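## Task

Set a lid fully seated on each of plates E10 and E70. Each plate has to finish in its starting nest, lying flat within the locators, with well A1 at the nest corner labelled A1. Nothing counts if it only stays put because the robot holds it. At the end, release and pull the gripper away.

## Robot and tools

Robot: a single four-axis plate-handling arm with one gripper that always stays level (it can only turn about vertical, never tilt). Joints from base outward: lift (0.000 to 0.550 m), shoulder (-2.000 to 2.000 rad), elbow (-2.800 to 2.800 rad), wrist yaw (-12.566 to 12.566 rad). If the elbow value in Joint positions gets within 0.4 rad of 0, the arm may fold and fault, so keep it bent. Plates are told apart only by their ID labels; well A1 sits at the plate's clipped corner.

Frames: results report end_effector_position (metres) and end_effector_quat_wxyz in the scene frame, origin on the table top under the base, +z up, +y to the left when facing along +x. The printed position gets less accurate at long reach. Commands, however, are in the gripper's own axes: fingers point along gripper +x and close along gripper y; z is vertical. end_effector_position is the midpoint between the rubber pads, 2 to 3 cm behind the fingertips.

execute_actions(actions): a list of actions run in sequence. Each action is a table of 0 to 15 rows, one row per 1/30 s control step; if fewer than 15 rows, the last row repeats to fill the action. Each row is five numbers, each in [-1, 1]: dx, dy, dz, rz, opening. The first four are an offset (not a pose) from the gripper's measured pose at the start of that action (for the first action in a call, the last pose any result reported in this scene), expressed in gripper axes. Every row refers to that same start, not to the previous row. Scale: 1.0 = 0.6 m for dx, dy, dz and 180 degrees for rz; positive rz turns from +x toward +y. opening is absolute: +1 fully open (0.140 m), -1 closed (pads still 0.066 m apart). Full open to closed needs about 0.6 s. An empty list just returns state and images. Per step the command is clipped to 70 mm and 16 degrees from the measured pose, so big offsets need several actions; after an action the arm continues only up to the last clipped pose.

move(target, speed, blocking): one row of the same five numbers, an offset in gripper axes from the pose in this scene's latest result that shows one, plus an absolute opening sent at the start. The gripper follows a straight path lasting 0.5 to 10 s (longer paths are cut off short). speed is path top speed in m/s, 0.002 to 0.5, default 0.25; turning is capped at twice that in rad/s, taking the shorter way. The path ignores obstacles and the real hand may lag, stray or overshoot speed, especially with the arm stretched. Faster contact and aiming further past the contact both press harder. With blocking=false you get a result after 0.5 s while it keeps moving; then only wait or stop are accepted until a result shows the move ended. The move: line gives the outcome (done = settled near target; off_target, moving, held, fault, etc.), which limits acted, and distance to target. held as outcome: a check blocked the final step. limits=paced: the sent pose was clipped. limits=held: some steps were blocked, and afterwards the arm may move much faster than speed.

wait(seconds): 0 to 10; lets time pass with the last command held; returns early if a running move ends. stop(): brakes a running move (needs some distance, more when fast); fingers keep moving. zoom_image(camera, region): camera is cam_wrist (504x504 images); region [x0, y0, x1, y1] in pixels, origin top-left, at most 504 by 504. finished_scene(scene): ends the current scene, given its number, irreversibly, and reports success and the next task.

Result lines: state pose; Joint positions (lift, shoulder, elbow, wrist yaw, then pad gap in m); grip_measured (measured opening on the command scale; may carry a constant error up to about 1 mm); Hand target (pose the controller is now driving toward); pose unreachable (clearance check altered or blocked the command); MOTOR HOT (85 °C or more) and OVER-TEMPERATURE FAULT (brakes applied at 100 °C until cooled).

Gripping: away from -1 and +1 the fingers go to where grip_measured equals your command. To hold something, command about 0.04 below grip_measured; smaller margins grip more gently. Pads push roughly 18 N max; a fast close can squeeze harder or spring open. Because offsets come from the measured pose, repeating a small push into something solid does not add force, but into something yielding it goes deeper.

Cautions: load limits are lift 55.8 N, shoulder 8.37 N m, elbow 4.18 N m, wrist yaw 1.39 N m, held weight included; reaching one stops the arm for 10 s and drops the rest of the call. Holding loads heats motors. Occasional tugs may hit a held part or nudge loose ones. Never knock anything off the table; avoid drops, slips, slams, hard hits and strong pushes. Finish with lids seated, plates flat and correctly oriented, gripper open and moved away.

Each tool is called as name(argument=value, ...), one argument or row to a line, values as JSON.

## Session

execute_actions(
  actions=[],
)

Scene clock: 0.00 s.
end_effector_position=(+0.5569, -0.1822, +0.3909) grip_measured=+1.00 end_effector_quat_wxyz=(+0.829, +0.000, +0.000, +0.559)
Joint positions: [ 0.386 -0.289  2.117 -0.642  0.14 ]
Hand target: +0.557, -0.182, +0.391; +0.829, +0.000, +0.000, +0.559

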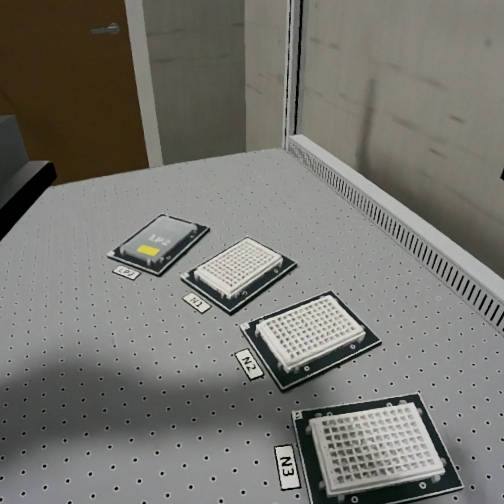

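zoom_image(
  camera="cam_wrist",
  region=[100, 200, 310, 330],
)

zoom_image(
  camera="cam_wrist",
  region=[225, 280, 395, 400],
)

zoom_image(
  camera="cam_wrist",
  region=[270, 380, 480, 504],
)

Region (100, 200, 310, 330) of cam_wrist's 504x504 image, scaled by 2.400, with more detail than that image has; it fills the top 312 rows of this view, and the rest is white.

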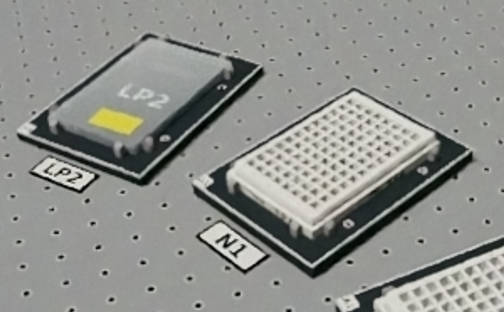

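Region (225, 280, 395, 400) of cam_wrist's 504x504 image, scaled by 2.965, with more detail than that image has; it fills the top 356 rows of this view, and the rest is white.

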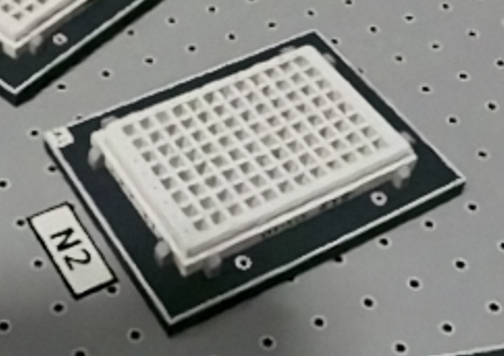

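Region (270, 380, 480, 504) of cam_wrist's 504x504 image, scaled by 2.400, with more detail than that image has; it fills the top 298 rows of this view, and the rest is white.

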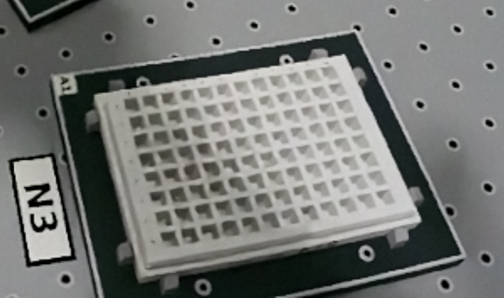

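move(
  target=[0.2903,0.2253,-0.2348,-0.3608,1],
  speed=0.5,
)

Scene clock: 2.83 s.
end_effector_position=(+0.4969, +0.0301, +0.2500) grip_measured=+1.00 end_effector_quat_wxyz=(+1.000, +0.000, +0.000, +0.027)
Joint positions: [ 0.245  1.136  0.706 -1.788  0.14 ]
Hand target: +0.497, +0.030, +0.250; +1.000, +0.000, +0.000, +0.026
Off the commanded pose: 0.000 m, 0 deg.
move: done

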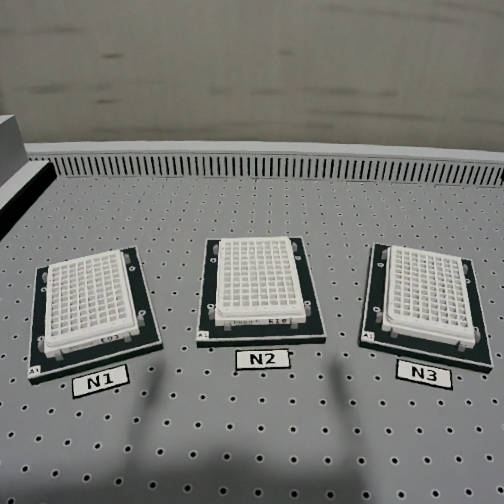

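zoom_image(
  camera="cam_wrist",
  region=[185, 225, 335, 360],
)

zoom_image(
  camera="cam_wrist",
  region=[20, 240, 175, 395],
)

zoom_image(
  camera="cam_wrist",
  region=[350, 235, 504, 385],
)

Region (185, 225, 335, 360) of cam_wrist's 504x504 image, scaled by 3.360, with more detail than that image has; it fills the top 454 rows of this view, and the rest is white.

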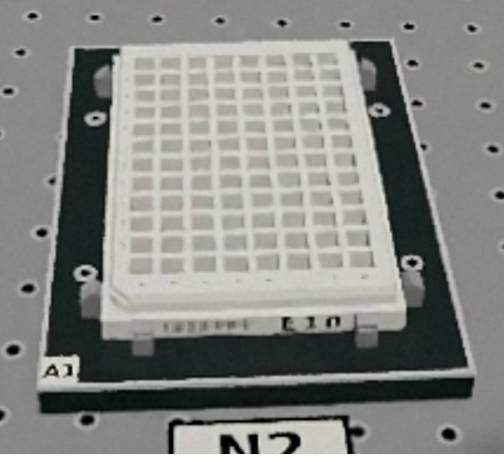

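Region (20, 240, 175, 395) of cam_wrist's 504x504 image, scaled by 3.252, with more detail than that image has.

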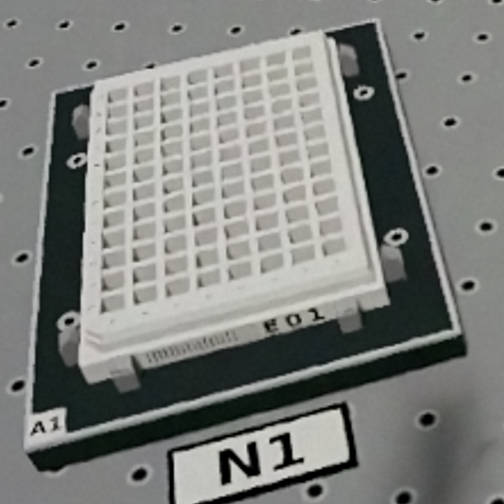

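Region (350, 235, 504, 385) of cam_wrist's 504x504 image, scaled by 3.273, with more detail than that image has; it fills the top 491 rows of this view, and the rest is white.

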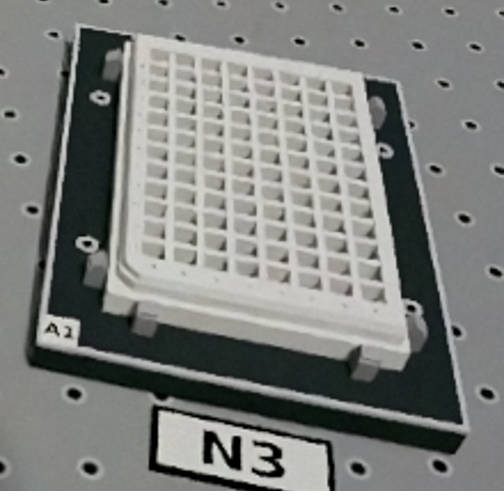

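zoom_image(
  camera="cam_wrist",
  region=[250, 305, 310, 335],
)

zoom_image(
  camera="cam_wrist",
  region=[195, 240, 325, 320],
)

zoom_image(
  camera="cam_wrist",
  region=[0, 100, 120, 260],
)

Region (250, 305, 310, 335) of cam_wrist's 504x504 image, scaled by 8.400, with more detail than that image has.

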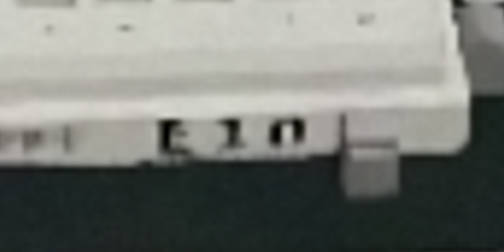

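Region (195, 240, 325, 320) of cam_wrist's 504x504 image, scaled by 3.877, with more detail than that image has; it fills the top 310 rows of this view, and the rest is white.

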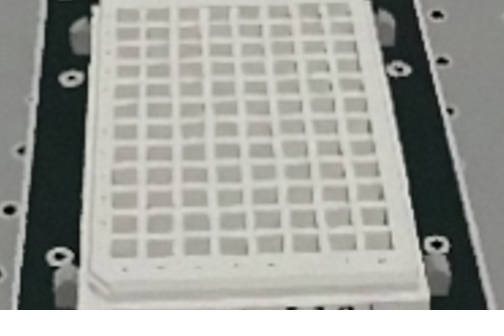

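Region (0, 100, 120, 260) of cam_wrist's 504x504 image, scaled by 3.150, with more detail than that image has; it fills the left 378 columns of this view, and the rest is white.

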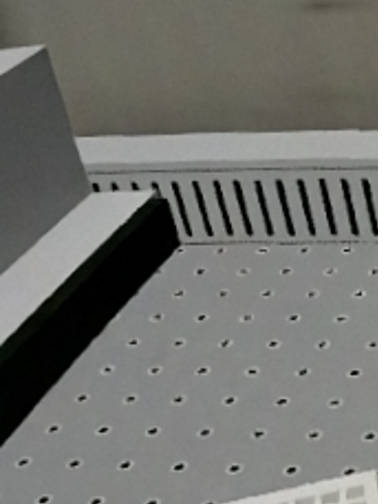

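move(
  target=[0.1522,0.5402,-0.3008,0.2134,-0.1],
  speed=0.5,
)

zoom_image(
  camera="cam_wrist",
  region=[120, 190, 280, 300],
)

zoom_image(
  camera="cam_wrist",
  region=[280, 190, 440, 300],
)

Scene clock: 7.60 s.
end_effector_position=(+0.5709, +0.3586, +0.0695) grip_measured=-0.10 end_effector_quat_wxyz=(+0.935, +0.000, +0.000, +0.354)
Joint positions: [ 0.064  1.387  1.716 -2.378  0.099]
Hand target: +0.571, +0.359, +0.069; +0.935, +0.000, +0.000, +0.354
Off the commanded pose: 0.000 m, 0 deg.
move: done

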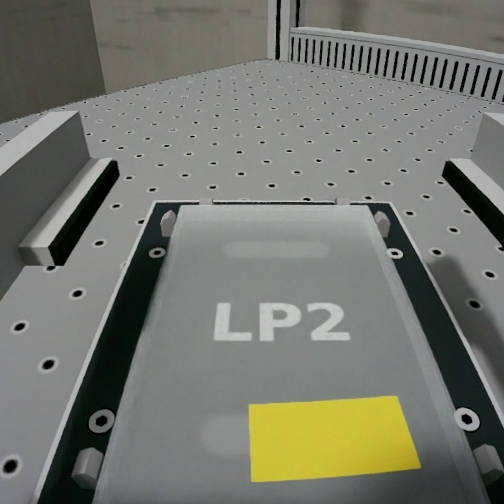

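Region (120, 190, 280, 300) of cam_wrist's 504x504 image, scaled by 3.150, with more detail than that image has; it fills the top 346 rows of this view, and the rest is white.

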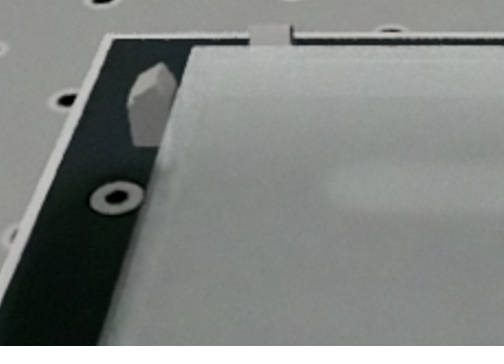

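Region (280, 190, 440, 300) of cam_wrist's 504x504 image, scaled by 3.150, with more detail than that image has; it fills the top 346 rows of this view, and the rest is white.

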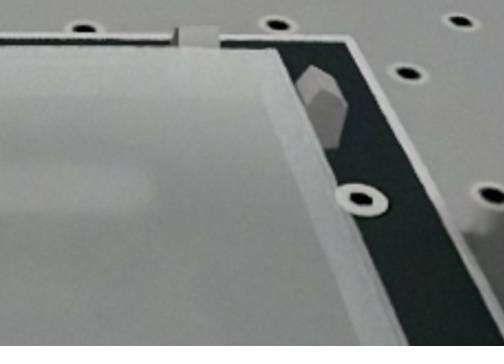

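move(
  target=[0.0107,0,-0.07,-0.0028,-0.3],
  speed=0.12,
)

Scene clock: 9.43 s.
end_effector_position=(+0.5757, +0.3629, +0.0274) grip_measured=-0.30 end_effector_quat_wxyz=(+0.937, +0.000, +0.000, +0.350)
Joint positions: [ 0.022  1.373  1.754 -2.411  0.092]
Hand target: +0.576, +0.363, +0.027; +0.937, +0.000, +0.000, +0.350
Off the commanded pose: 0.000 m, 0 deg.
move: done

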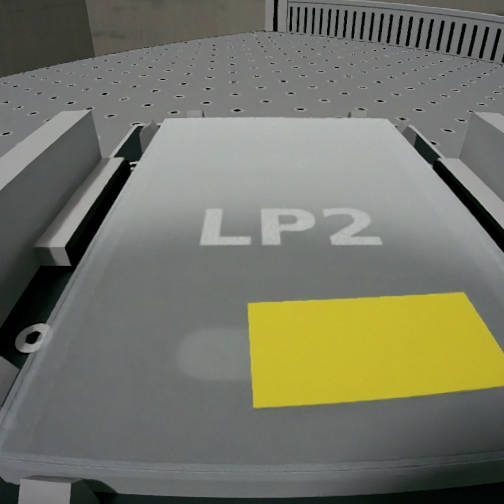

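execute_actions(
  actions=[
    [[0,0,0,0,-0.34],[0,0,0,0,-0.38],[0,0,0,0,-0.41],[0,0,0,0,-0.43],[0,0,0,0,-0.445],[0,0,0,0,-0.46],[0,0,0,0,-0.47],[0,0,0,0,-0.48],[0,0,0,0,-0.49],[0,0,0,0,-0.50],[0,0,0,0,-0.51],[0,0,0,0,-0.52],[0,0,0,0,-0.53]],
  ],
)

Scene clock: 10.20 s.
end_effector_position=(+0.5757, +0.3629, +0.0274) grip_measured=-0.49 end_effector_quat_wxyz=(+0.937, +0.000, +0.000, +0.350)
Joint positions: [ 0.022  1.373  1.754 -2.411  0.085]
Hand target: +0.576, +0.363, +0.027; +0.937, +0.000, +0.000, +0.350
Off the commanded pose: 0.000 m, 0 deg.

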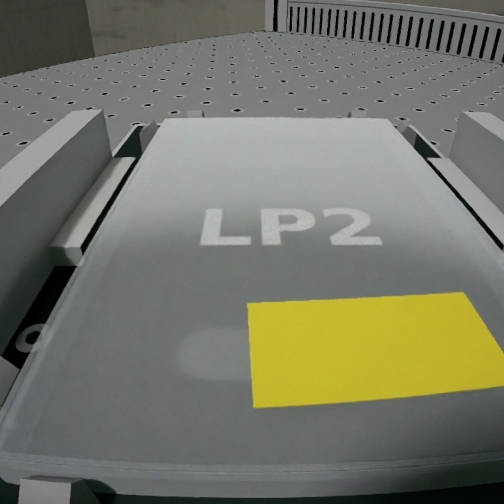

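execute_actions(
  actions=[
    [[0,0,0.002,0,-0.53],[0,0,0.005,0,-0.53],[0,0,0.009,0,-0.53],[0,0,0.014,0,-0.53],[0,0,0.02,0,-0.53],[0,0,0.027,0,-0.53],[0,0,0.034,0,-0.53],[0,0,0.041,0,-0.53],[0,0,0.047,0,-0.53],[0,0,0.052,0,-0.53],[0,0,0.055,0,-0.53]],
  ],
)

move(
  target=[-0.1535,-0.5618,0.0177,-0.1972,-0.53],
  speed=0.4,
)

zoom_image(
  camera="cam_wrist",
  region=[130, 190, 290, 290],
)

zoom_image(
  camera="cam_wrist",
  region=[280, 190, 440, 290],
)

zoom_image(
  camera="cam_wrist",
  region=[40, 400, 200, 504],
)

zoom_image(
  camera="cam_wrist",
  region=[370, 400, 504, 504],
)

zoom_image(
  camera="cam_wrist",
  region=[180, 430, 320, 504],
)

Scene clock: 11.47 s.
end_effector_position=(+0.5757, +0.3629, +0.0605) grip_measured=-0.49 end_effector_quat_wxyz=(+0.937, +0.000, +0.000, +0.350)
Joint positions: [ 0.055  1.373  1.754 -2.411  0.085]
Hand target: +0.576, +0.363, +0.060; +0.937, +0.000, +0.000, +0.350
Off the commanded pose: 0.000 m, 0 deg.

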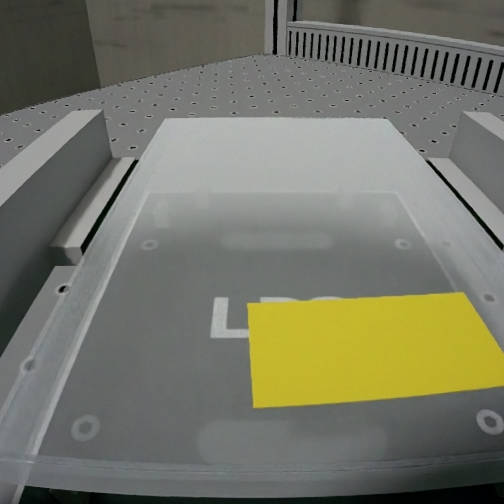

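Scene clock: 12.83 s.
end_effector_position=(+0.7273, +0.0480, +0.0711) grip_measured=-0.49 end_effector_quat_wxyz=(+0.999, +0.000, +0.000, +0.048)
Joint positions: [ 0.066  0.676  1.84  -2.419  0.085]
Hand target: +0.727, +0.048, +0.071; +0.999, +0.000, +0.000, +0.048
Off the commanded pose: 0.000 m, 0 deg.
move: done

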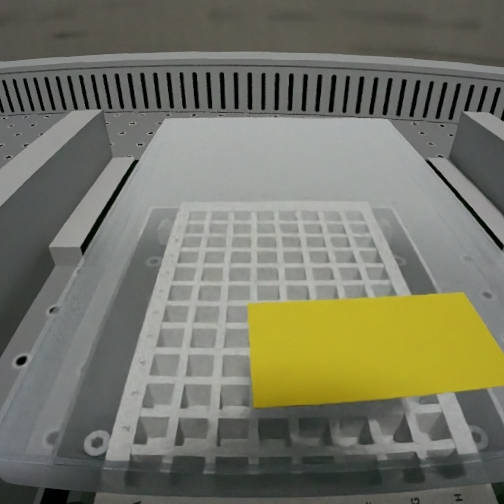

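Region (130, 190, 290, 290) of cam_wrist's 504x504 image, scaled by 3.150, with more detail than that image has; it fills the top 315 rows of this view, and the rest is white.

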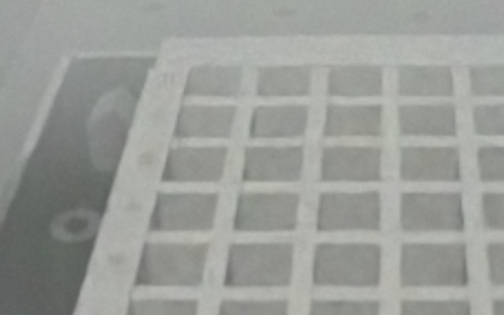

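Region (280, 190, 440, 290) of cam_wrist's 504x504 image, scaled by 3.150, with more detail than that image has; it fills the top 315 rows of this view, and the rest is white.

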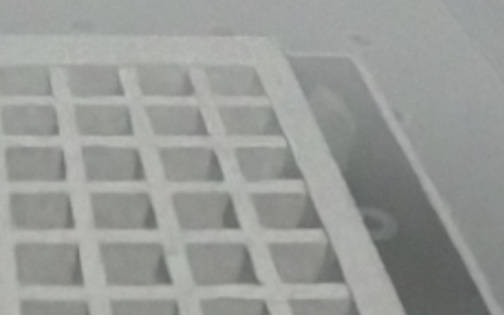

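Region (40, 400, 200, 504) of cam_wrist's 504x504 image, scaled by 3.150, with more detail than that image has; it fills the top 328 rows of this view, and the rest is white.

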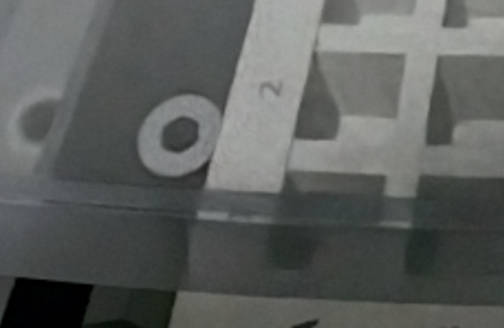

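Region (370, 400, 504, 504) of cam_wrist's 504x504 image, scaled by 3.761, with more detail than that image has; it fills the top 391 rows of this view, and the rest is white.

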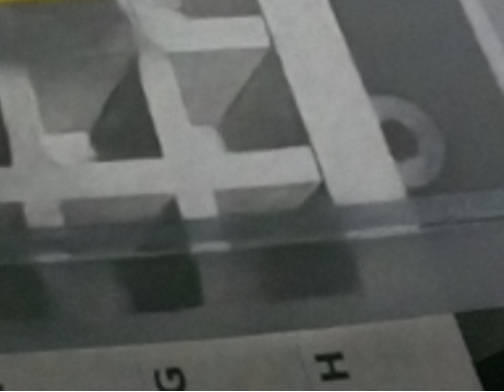

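Region (180, 430, 320, 504) of cam_wrist's 504x504 image, scaled by 3.600, with more detail than that image has; it fills the top 266 rows of this view, and the rest is white.

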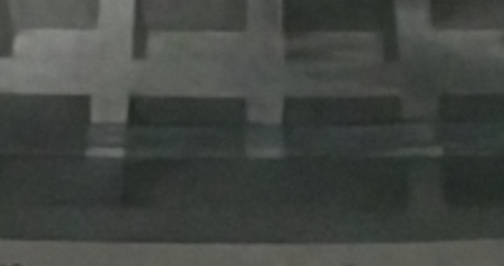

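execute_actions(
  actions=[
    [[0.0004,-0.0003,-0.003,0,-0.53],[0.0004,-0.0003,-0.007,0,-0.53],[0.0004,-0.0003,-0.012,0,-0.53],[0.0004,-0.0003,-0.017,0,-0.53],[0.0004,-0.0003,-0.022,0,-0.53],[0.0004,-0.0003,-0.027,0,-0.53],[0.0004,-0.0003,-0.032,0,-0.53],[0.0004,-0.0003,-0.036,0,-0.53],[0.0004,-0.0003,-0.039,0,-0.53],[0.0004,-0.0003,-0.0415,0,-0.53],[0.0004,-0.0003,-0.0435,0,-0.53],[0.0004,-0.0003,-0.0445,0,-0.53]],
  ],
)

zoom_image(
  camera="cam_wrist",
  region=[180, 430, 320, 504],
)

zoom_image(
  camera="cam_wrist",
  region=[60, 200, 164, 320],
)

zoom_image(
  camera="cam_wrist",
  region=[400, 200, 504, 320],
)

Scene clock: 14.50 s.
end_effector_position=(+0.7275, +0.0478, +0.0443) grip_measured=-0.49 end_effector_quat_wxyz=(+0.999, +0.000, +0.000, +0.048)
Joint positions: [ 0.039  0.675  1.841 -2.42   0.085]
Hand target: +0.728, +0.048, +0.044; +0.999, +0.000, +0.000, +0.048
Off the commanded pose: 0.000 m, 0 deg.

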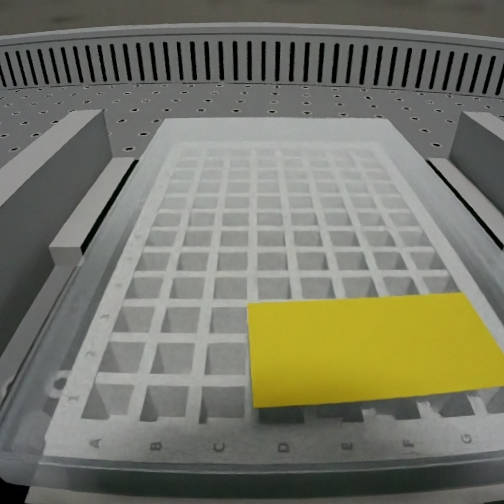

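Region (180, 430, 320, 504) of cam_wrist's 504x504 image, scaled by 3.600, with more detail than that image has; it fills the top 266 rows of this view, and the rest is white.

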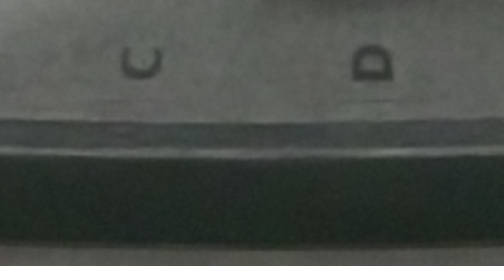

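Region (60, 200, 164, 320) of cam_wrist's 504x504 image, scaled by 4.200, with more detail than that image has; it fills the left 437 columns of this view, and the rest is white.

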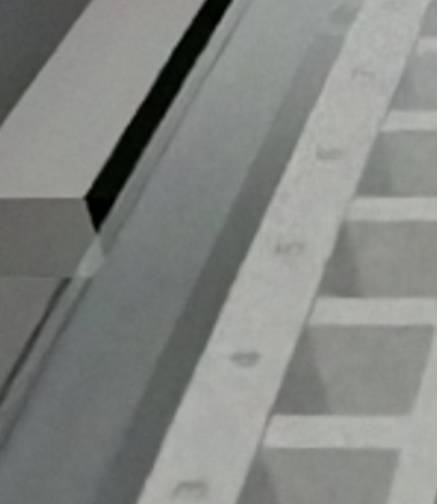

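Region (400, 200, 504, 320) of cam_wrist's 504x504 image, scaled by 4.200, with more detail than that image has; it fills the left 437 columns of this view, and the rest is white.

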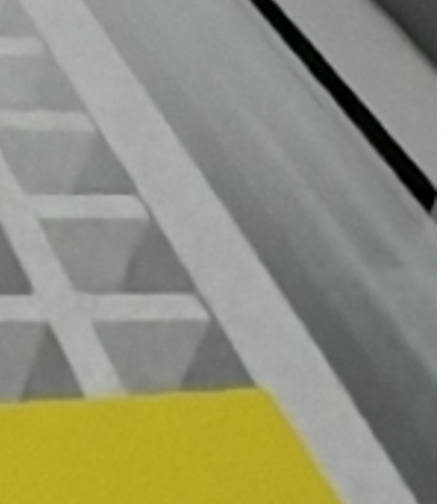

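execute_actions(
  actions=[
    [[0.0002,0,-0.001,0,-0.53],[0.0002,0,-0.002,0,-0.53],[0.0002,0,-0.003,0,-0.53],[0.0002,0,-0.004,0,-0.53],[0.0002,0,-0.005,0,-0.53],[0.0002,0,-0.006,0,-0.53],[0.0002,0,-0.007,0,-0.53],[0.0002,0,-0.008,0,-0.53],[0.0002,0,-0.0088,0,-0.53],[0.0002,0,-0.0094,0,-0.53],[0.0002,0,-0.0099,0,-0.53],[0.0002,0,-0.0103,0,-0.53],[0.0002,0,-0.0107,0,-0.53]],
  ],
)

zoom_image(
  camera="cam_wrist",
  region=[180, 400, 320, 504],
)

Scene clock: 15.50 s.
end_effector_position=(+0.7276, +0.0479, +0.0380) grip_measured=-0.49 end_effector_quat_wxyz=(+0.999, +0.000, +0.000, +0.048)
Joint positions: [ 0.033  0.675  1.842 -2.42   0.085]
Hand target: +0.728, +0.048, +0.038; +0.999, +0.000, +0.000, +0.048
Off the commanded pose: 0.000 m, 0 deg.

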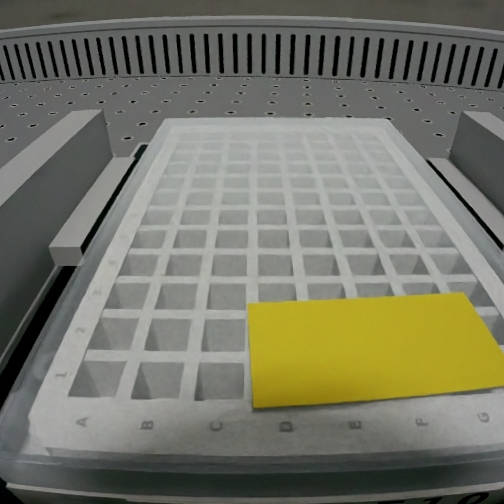

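Region (180, 400, 320, 504) of cam_wrist's 504x504 image, scaled by 3.600, with more detail than that image has; it fills the top 374 rows of this view, and the rest is white.

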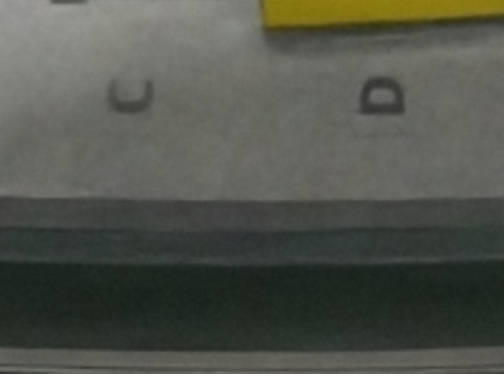

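execute_actions(
  actions=[
    [[0,0,0,0,-0.51],[0,0,0,0,-0.49],[0,0,0,0,-0.46],[0,0,0,0,-0.42],[0,0,0,0,-0.36],[0,0,0,0,-0.3],[0,0,0.003,0,-0.25],[0,0,0.008,0,-0.2],[0,0,0.014,0,-0.2],[0,0,0.02,0,-0.2],[0,0,0.026,0,-0.2],[0,0,0.03,0,-0.2]],
  ],
)

move(
  target=[-0.4073,-0.3978,0.2233,-0.2197,1],
  speed=0.5,
)

Scene clock: 16.97 s.
end_effector_position=(+0.7276, +0.0479, +0.0562) grip_measured=-0.20 end_effector_quat_wxyz=(+0.999, +0.000, +0.000, +0.048)
Joint positions: [ 0.051  0.675  1.842 -2.42   0.096]
Hand target: +0.728, +0.048, +0.056; +0.999, +0.000, +0.000, +0.048
Off the commanded pose: 0.000 m, 0 deg.

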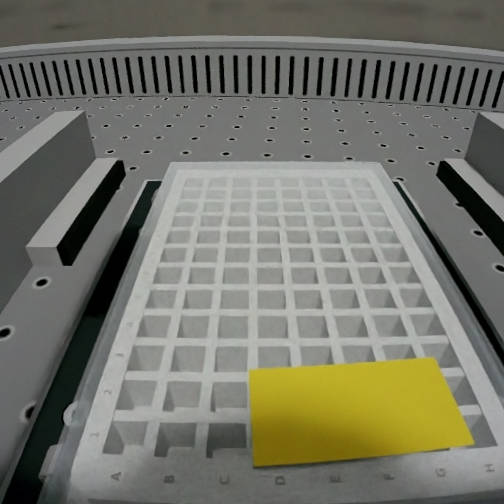

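Scene clock: 18.20 s.
end_effector_position=(+0.5072, -0.2133, +0.1902) grip_measured=+1.00 end_effector_quat_wxyz=(+0.956, +0.000, +0.000, -0.293)
Joint positions: [ 0.185  0.368  1.014 -1.977  0.14 ]
Hand target: +0.507, -0.213, +0.190; +0.956, +0.000, +0.000, -0.292
Off the commanded pose: 0.000 m, 0 deg.
move: done

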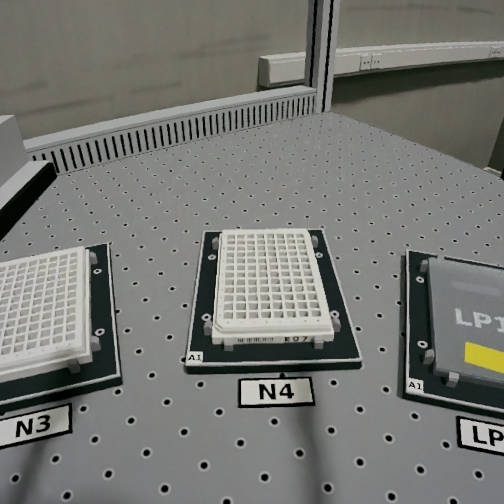

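zoom_image(
  camera="cam_wrist",
  region=[175, 220, 375, 390],
)

zoom_image(
  camera="cam_wrist",
  region=[380, 235, 504, 415],
)

zoom_image(
  camera="cam_wrist",
  region=[0, 230, 150, 410],
)

Region (175, 220, 375, 390) of cam_wrist's 504x504 image, scaled by 2.520, with more detail than that image has; it fills the top 428 rows of this view, and the rest is white.

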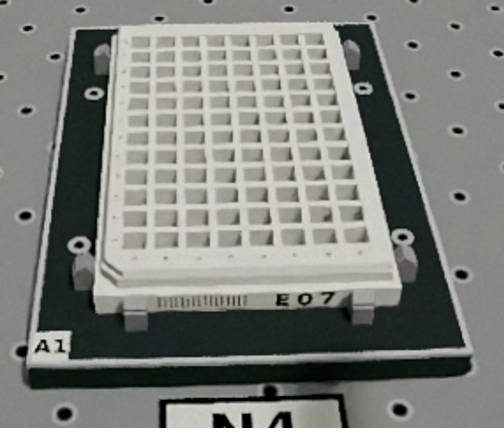

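Region (380, 235, 504, 415) of cam_wrist's 504x504 image, scaled by 2.800, with more detail than that image has; it fills the left 347 columns of this view, and the rest is white.

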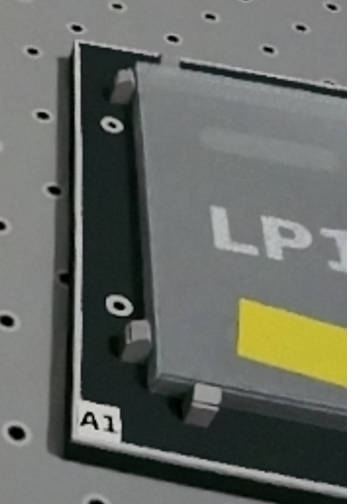

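Region (0, 230, 150, 410) of cam_wrist's 504x504 image, scaled by 2.800, with more detail than that image has.

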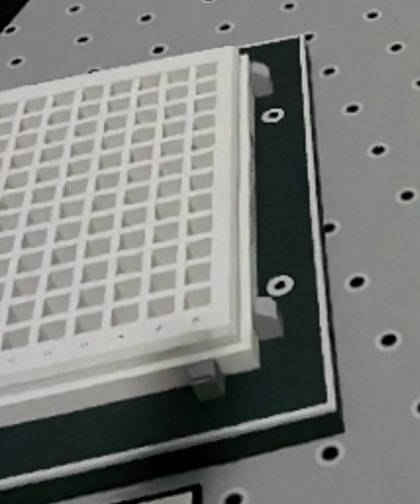

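move(
  target=[0.1885,-0.287,-0.2012,-0.0953,-0.1],
  speed=0.5,
)

zoom_image(
  camera="cam_wrist",
  region=[120, 190, 280, 300],
)

zoom_image(
  camera="cam_wrist",
  region=[280, 190, 440, 300],
)

Scene clock: 20.90 s.
end_effector_position=(+0.5045, -0.4193, +0.0694) grip_measured=-0.10 end_effector_quat_wxyz=(+0.902, +0.000, +0.000, -0.432)
Joint positions: [ 0.064 -0.26   1.71  -2.344  0.099]
Hand target: +0.504, -0.419, +0.069; +0.902, +0.000, +0.000, -0.432
Off the commanded pose: 0.000 m, 0 deg.
move: done; limits=paced

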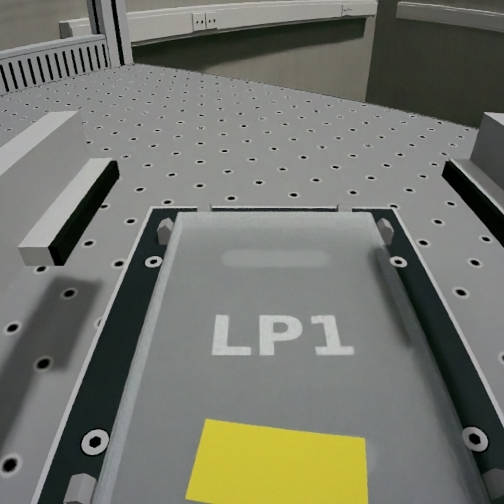

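Region (120, 190, 280, 300) of cam_wrist's 504x504 image, scaled by 3.150, with more detail than that image has; it fills the top 346 rows of this view, and the rest is white.

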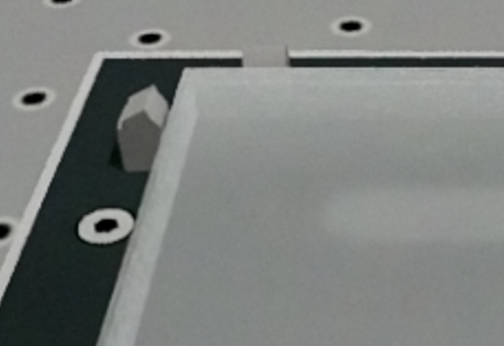

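Region (280, 190, 440, 300) of cam_wrist's 504x504 image, scaled by 3.150, with more detail than that image has; it fills the top 346 rows of this view, and the rest is white.

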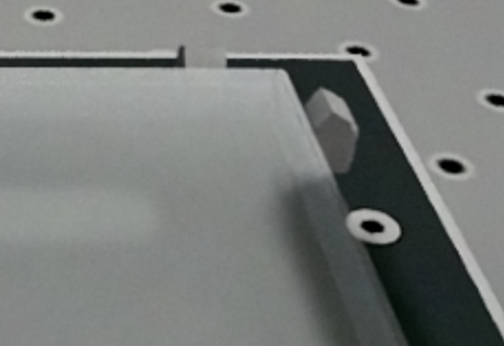

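execute_actions(
  actions=[
    [[0.0007,0.0001,-0.004,-0.0014,-0.14],[0.0007,0.0001,-0.01,-0.0014,-0.18],[0.0007,0.0001,-0.018,-0.0014,-0.22],[0.0007,0.0001,-0.026,-0.0014,-0.26],[0.0007,0.0001,-0.034,-0.0014,-0.3],[0.0007,0.0001,-0.042,-0.0014,-0.3],[0.0007,0.0001,-0.05,-0.0014,-0.3],[0.0007,0.0001,-0.057,-0.0014,-0.3],[0.0007,0.0001,-0.062,-0.0014,-0.3],[0.0007,0.0001,-0.066,-0.0014,-0.3],[0.0007,0.0001,-0.0685,-0.0014,-0.3],[0.0007,0.0001,-0.0698,-0.0014,-0.3]],
    [[0,0,0,0,-0.34],[0,0,0,0,-0.38],[0,0,0,0,-0.41],[0,0,0,0,-0.43],[0,0,0,0,-0.445],[0,0,0,0,-0.46],[0,0,0,0,-0.47],[0,0,0,0,-0.48],[0,0,0,0,-0.49],[0,0,0,0,-0.50],[0,0,0,0,-0.51],[0,0,0,0,-0.52],[0,0,0,0,-0.53]],
  ],
)

Scene clock: 22.47 s.
end_effector_position=(+0.5048, -0.4196, +0.0275) grip_measured=-0.49 end_effector_quat_wxyz=(+0.901, +0.000, +0.000, -0.434)
Joint positions: [ 0.022 -0.259  1.713 -2.351  0.085]
Hand target: +0.505, -0.420, +0.027; +0.901, +0.000, +0.000, -0.434
Off the commanded pose: 0.000 m, 0 deg.

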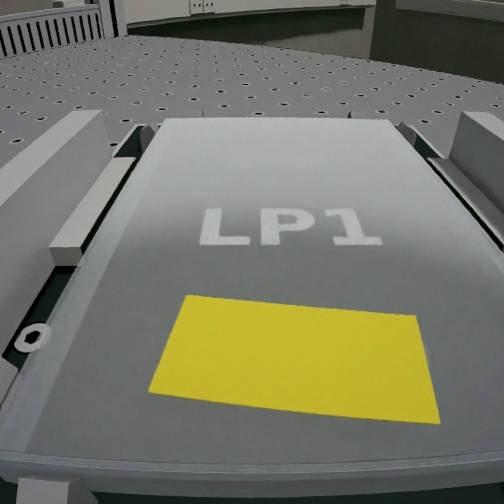

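execute_actions(
  actions=[
    [[0,0,0.002,0,-0.53],[0,0,0.005,0,-0.53],[0,0,0.009,0,-0.53],[0,0,0.014,0,-0.53],[0,0,0.02,0,-0.53],[0,0,0.027,0,-0.53],[0,0,0.034,0,-0.53],[0,0,0.041,0,-0.53],[0,0,0.047,0,-0.53],[0,0,0.052,0,-0.53],[0,0,0.055,0,-0.53]],
  ],
)

move(
  target=[-0.161,0.5692,0.0175,0.2053,-0.53],
  speed=0.4,
)

zoom_image(
  camera="cam_wrist",
  region=[130, 190, 290, 290],
)

zoom_image(
  camera="cam_wrist",
  region=[280, 190, 440, 290],
)

zoom_image(
  camera="cam_wrist",
  region=[40, 400, 200, 504],
)

zoom_image(
  camera="cam_wrist",
  region=[370, 400, 504, 504],
)

zoom_image(
  camera="cam_wrist",
  region=[180, 430, 320, 504],
)

Scene clock: 24.90 s.
end_effector_position=(+0.5048, -0.4196, +0.0606) grip_measured=-0.49 end_effector_quat_wxyz=(+0.901, +0.000, +0.000, -0.434)
Joint positions: [ 0.056 -0.259  1.713 -2.351  0.085]
Hand target: +0.505, -0.420, +0.060; +0.901, +0.000, +0.000, -0.434
Off the commanded pose: 0.000 m, 0 deg.

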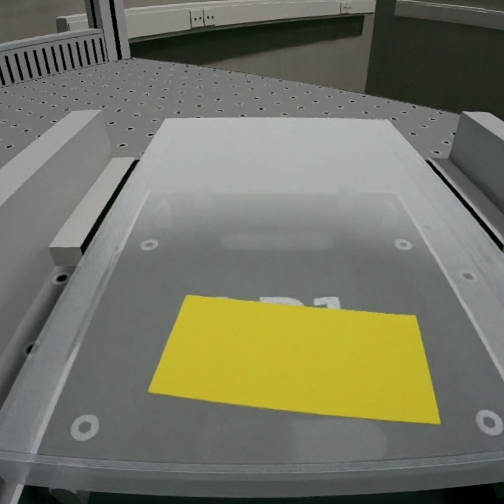

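Scene clock: 26.20 s.
end_effector_position=(+0.7117, -0.1310, +0.0710) grip_measured=-0.49 end_effector_quat_wxyz=(+0.992, +0.000, +0.000, -0.126)
Joint positions: [ 0.066  0.363  1.828 -2.442  0.085]
Hand target: +0.712, -0.131, +0.071; +0.992, +0.000, +0.000, -0.126
Off the commanded pose: 0.000 m, 0 deg.
move: done

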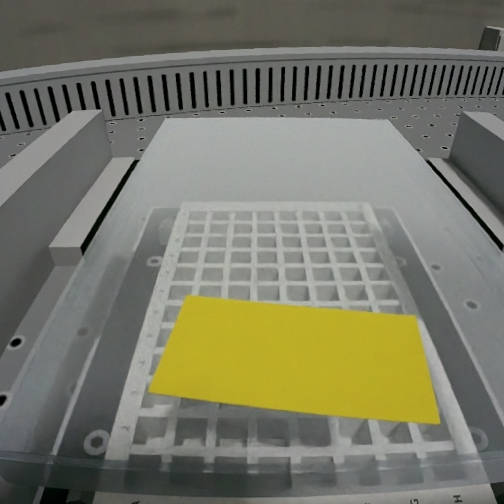

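Region (130, 190, 290, 290) of cam_wrist's 504x504 image, scaled by 3.150, with more detail than that image has; it fills the top 315 rows of this view, and the rest is white.

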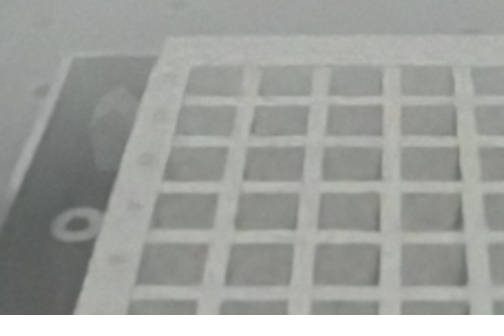

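Region (280, 190, 440, 290) of cam_wrist's 504x504 image, scaled by 3.150, with more detail than that image has; it fills the top 315 rows of this view, and the rest is white.

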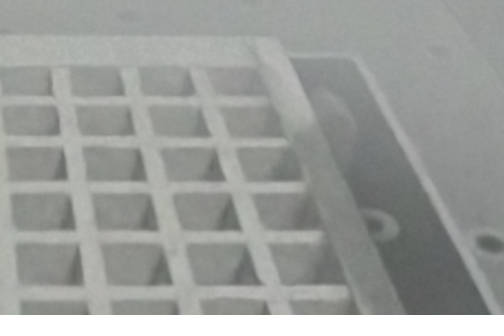

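Region (40, 400, 200, 504) of cam_wrist's 504x504 image, scaled by 3.150, with more detail than that image has; it fills the top 328 rows of this view, and the rest is white.

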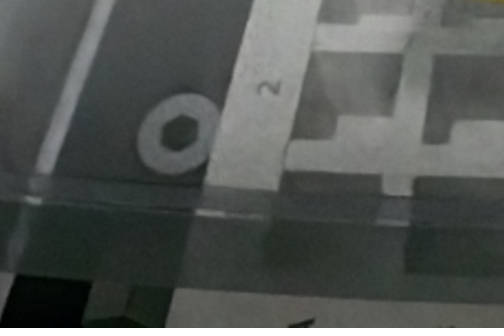

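Region (370, 400, 504, 504) of cam_wrist's 504x504 image, scaled by 3.761, with more detail than that image has; it fills the top 391 rows of this view, and the rest is white.

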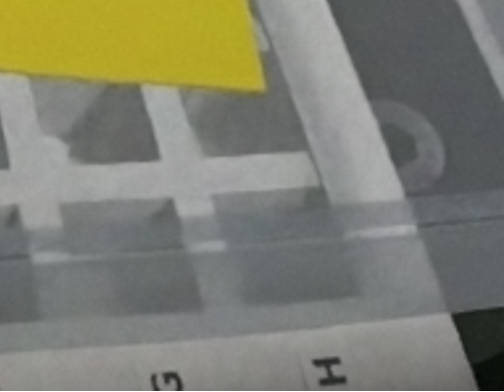

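Region (180, 430, 320, 504) of cam_wrist's 504x504 image, scaled by 3.600, with more detail than that image has; it fills the top 266 rows of this view, and the rest is white.

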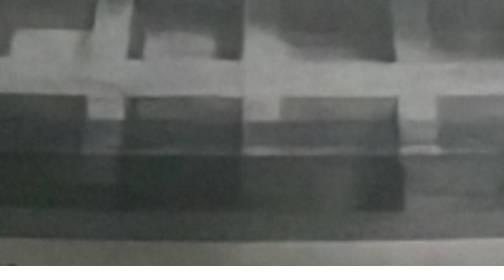

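execute_actions(
  actions=[
    [[0.0003,-0.0003,-0.003,-0.002,-0.53],[0.0003,-0.0003,-0.007,-0.002,-0.53],[0.0003,-0.0003,-0.012,-0.002,-0.53],[0.0003,-0.0003,-0.017,-0.002,-0.53],[0.0003,-0.0003,-0.022,-0.002,-0.53],[0.0003,-0.0003,-0.027,-0.002,-0.53],[0.0003,-0.0003,-0.032,-0.002,-0.53],[0.0003,-0.0003,-0.036,-0.002,-0.53],[0.0003,-0.0003,-0.039,-0.002,-0.53],[0.0003,-0.0003,-0.0415,-0.002,-0.53],[0.0003,-0.0003,-0.0435,-0.002,-0.53],[0.0003,-0.0003,-0.0443,-0.002,-0.53]],
  ],
)

zoom_image(
  camera="cam_wrist",
  region=[180, 430, 320, 504],
)

zoom_image(
  camera="cam_wrist",
  region=[60, 200, 164, 320],
)

zoom_image(
  camera="cam_wrist",
  region=[400, 200, 504, 320],
)

Scene clock: 27.57 s.
end_effector_position=(+0.7118, -0.1312, +0.0444) grip_measured=-0.49 end_effector_quat_wxyz=(+0.992, +0.000, +0.000, -0.129)
Joint positions: [ 0.039  0.364  1.829 -2.45   0.085]
Hand target: +0.712, -0.131, +0.044; +0.992, +0.000, +0.000, -0.129
Off the commanded pose: 0.000 m, 0 deg.

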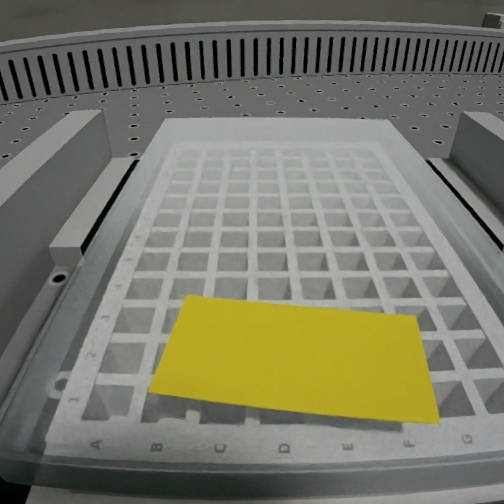

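Region (180, 430, 320, 504) of cam_wrist's 504x504 image, scaled by 3.600, with more detail than that image has; it fills the top 266 rows of this view, and the rest is white.

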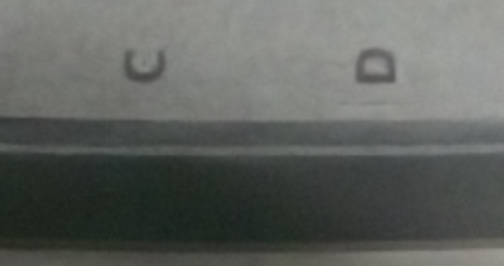

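Region (60, 200, 164, 320) of cam_wrist's 504x504 image, scaled by 4.200, with more detail than that image has; it fills the left 437 columns of this view, and the rest is white.

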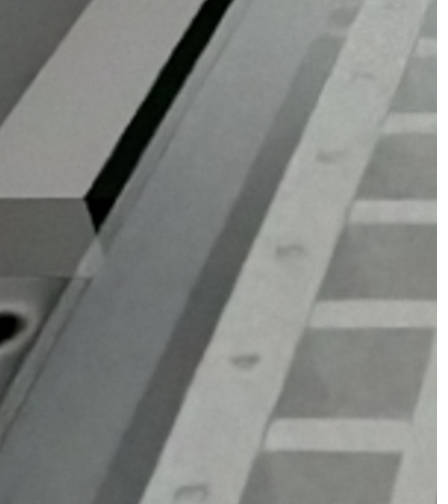

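Region (400, 200, 504, 320) of cam_wrist's 504x504 image, scaled by 4.200, with more detail than that image has; it fills the left 437 columns of this view, and the rest is white.

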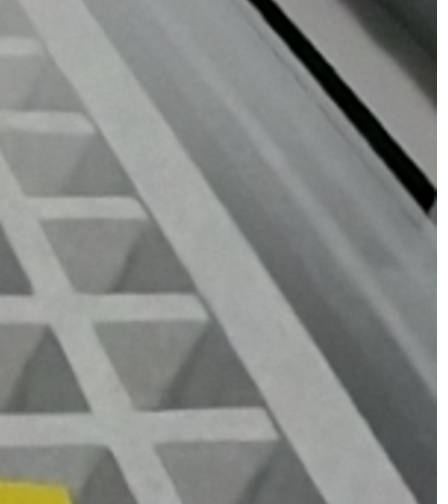

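Aligned. Lowering to seat.

execute_actions(
  actions=[
    [[0,0,-0.001,0,-0.53],[0,0,-0.002,0,-0.53],[0,0,-0.003,0,-0.53],[0,0,-0.004,0,-0.53],[0,0,-0.005,0,-0.53],[0,0,-0.006,0,-0.53],[0,0,-0.007,0,-0.53],[0,0,-0.008,0,-0.53],[0,0,-0.0088,0,-0.53],[0,0,-0.0095,0,-0.53],[0,0,-0.0101,0,-0.53],[0,0,-0.0106,0,-0.53],[0,0,-0.011,0,-0.53]],
  ],
)

zoom_image(
  camera="cam_wrist",
  region=[180, 400, 320, 504],
)

Scene clock: 28.47 s.
end_effector_position=(+0.7118, -0.1312, +0.0380) grip_measured=-0.49 end_effector_quat_wxyz=(+0.992, +0.000, +0.000, -0.129)
Joint positions: [ 0.033  0.364  1.829 -2.45   0.085]
Hand target: +0.712, -0.131, +0.038; +0.992, +0.000, +0.000, -0.129
Off the commanded pose: 0.000 m, 0 deg.

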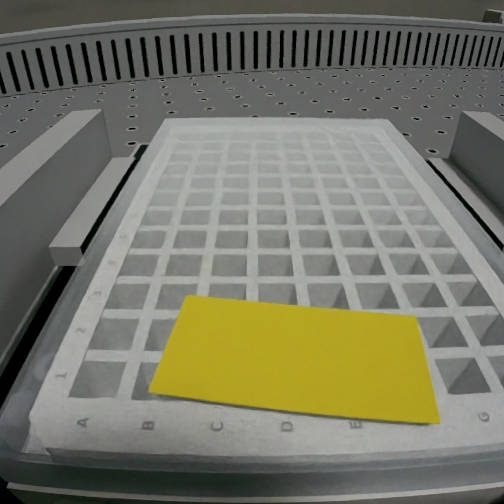

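Region (180, 400, 320, 504) of cam_wrist's 504x504 image, scaled by 3.600, with more detail than that image has; it fills the top 374 rows of this view, and the rest is white.

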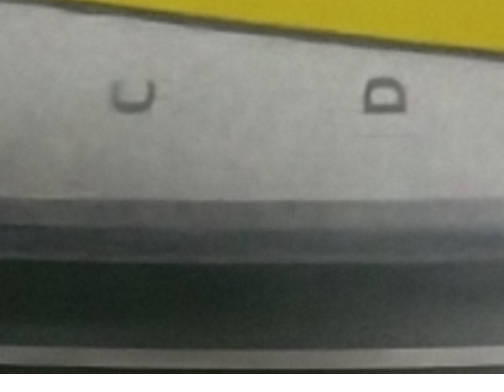

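execute_actions(
  actions=[
    [[0,0,0,0,-0.51],[0,0,0,0,-0.49],[0,0,0,0,-0.46],[0,0,0,0,-0.42],[0,0,0,0,-0.36],[0,0,0,0,-0.3],[0,0,0.003,0,-0.25],[0,0,0.008,0,-0.2],[0,0,0.014,0,-0.2],[0,0,0.02,0,-0.2],[0,0,0.026,0,-0.2],[0,0,0.03,0,-0.2]],
  ],
)

move(
  target=[-0.36,0.072,0.18,0.06,1],
  speed=0.5,
)

Scene clock: 29.47 s.
end_effector_position=(+0.7118, -0.1312, +0.0562) grip_measured=-0.20 end_effector_quat_wxyz=(+0.992, +0.000, +0.000, -0.129)
Joint positions: [ 0.051  0.364  1.829 -2.45   0.096]
Hand target: +0.712, -0.131, +0.056; +0.992, +0.000, +0.000, -0.129
Off the commanded pose: 0.000 m, 0 deg.

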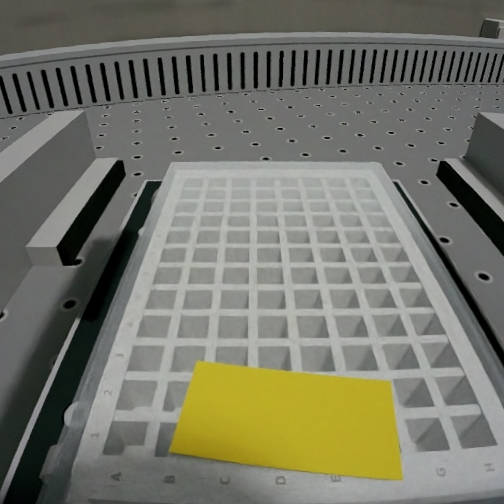

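Scene clock: 30.50 s.
end_effector_position=(+0.5139, -0.0343, +0.1642) grip_measured=+1.00 end_effector_quat_wxyz=(+0.999, +0.000, +0.000, -0.035)
Joint positions: [ 0.159  0.874  0.779 -1.722  0.14 ]
Hand target: +0.514, -0.034, +0.164; +0.999, +0.000, +0.000, -0.035
Off the commanded pose: 0.000 m, 0 deg.
move: done; limits=paced

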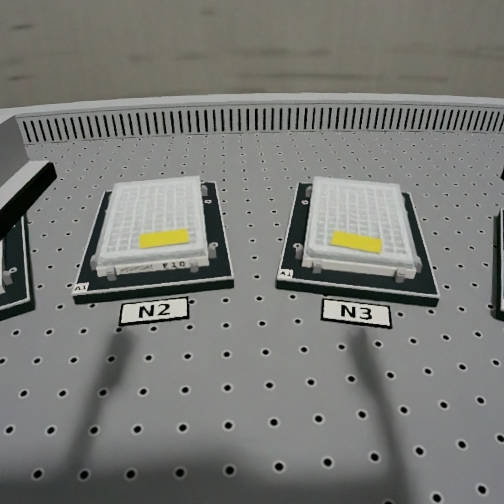

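zoom_image(
  camera="cam_wrist",
  region=[65, 165, 245, 310],
)

zoom_image(
  camera="cam_wrist",
  region=[268, 165, 448, 310],
)

Region (65, 165, 245, 310) of cam_wrist's 504x504 image, scaled by 2.800, with more detail than that image has; it fills the top 406 rows of this view, and the rest is white.

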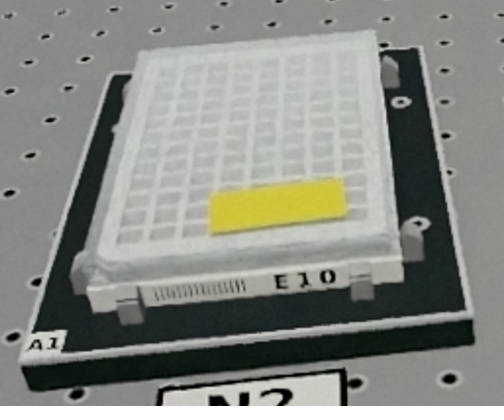

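Region (268, 165, 448, 310) of cam_wrist's 504x504 image, scaled by 2.800, with more detail than that image has; it fills the top 406 rows of this view, and the rest is white.

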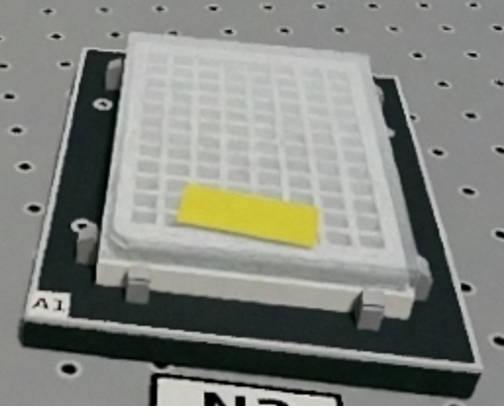

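Both lids are seated and the arm is clear.

finished_scene(
  scene=2,
)

The scene is finished: the task was done.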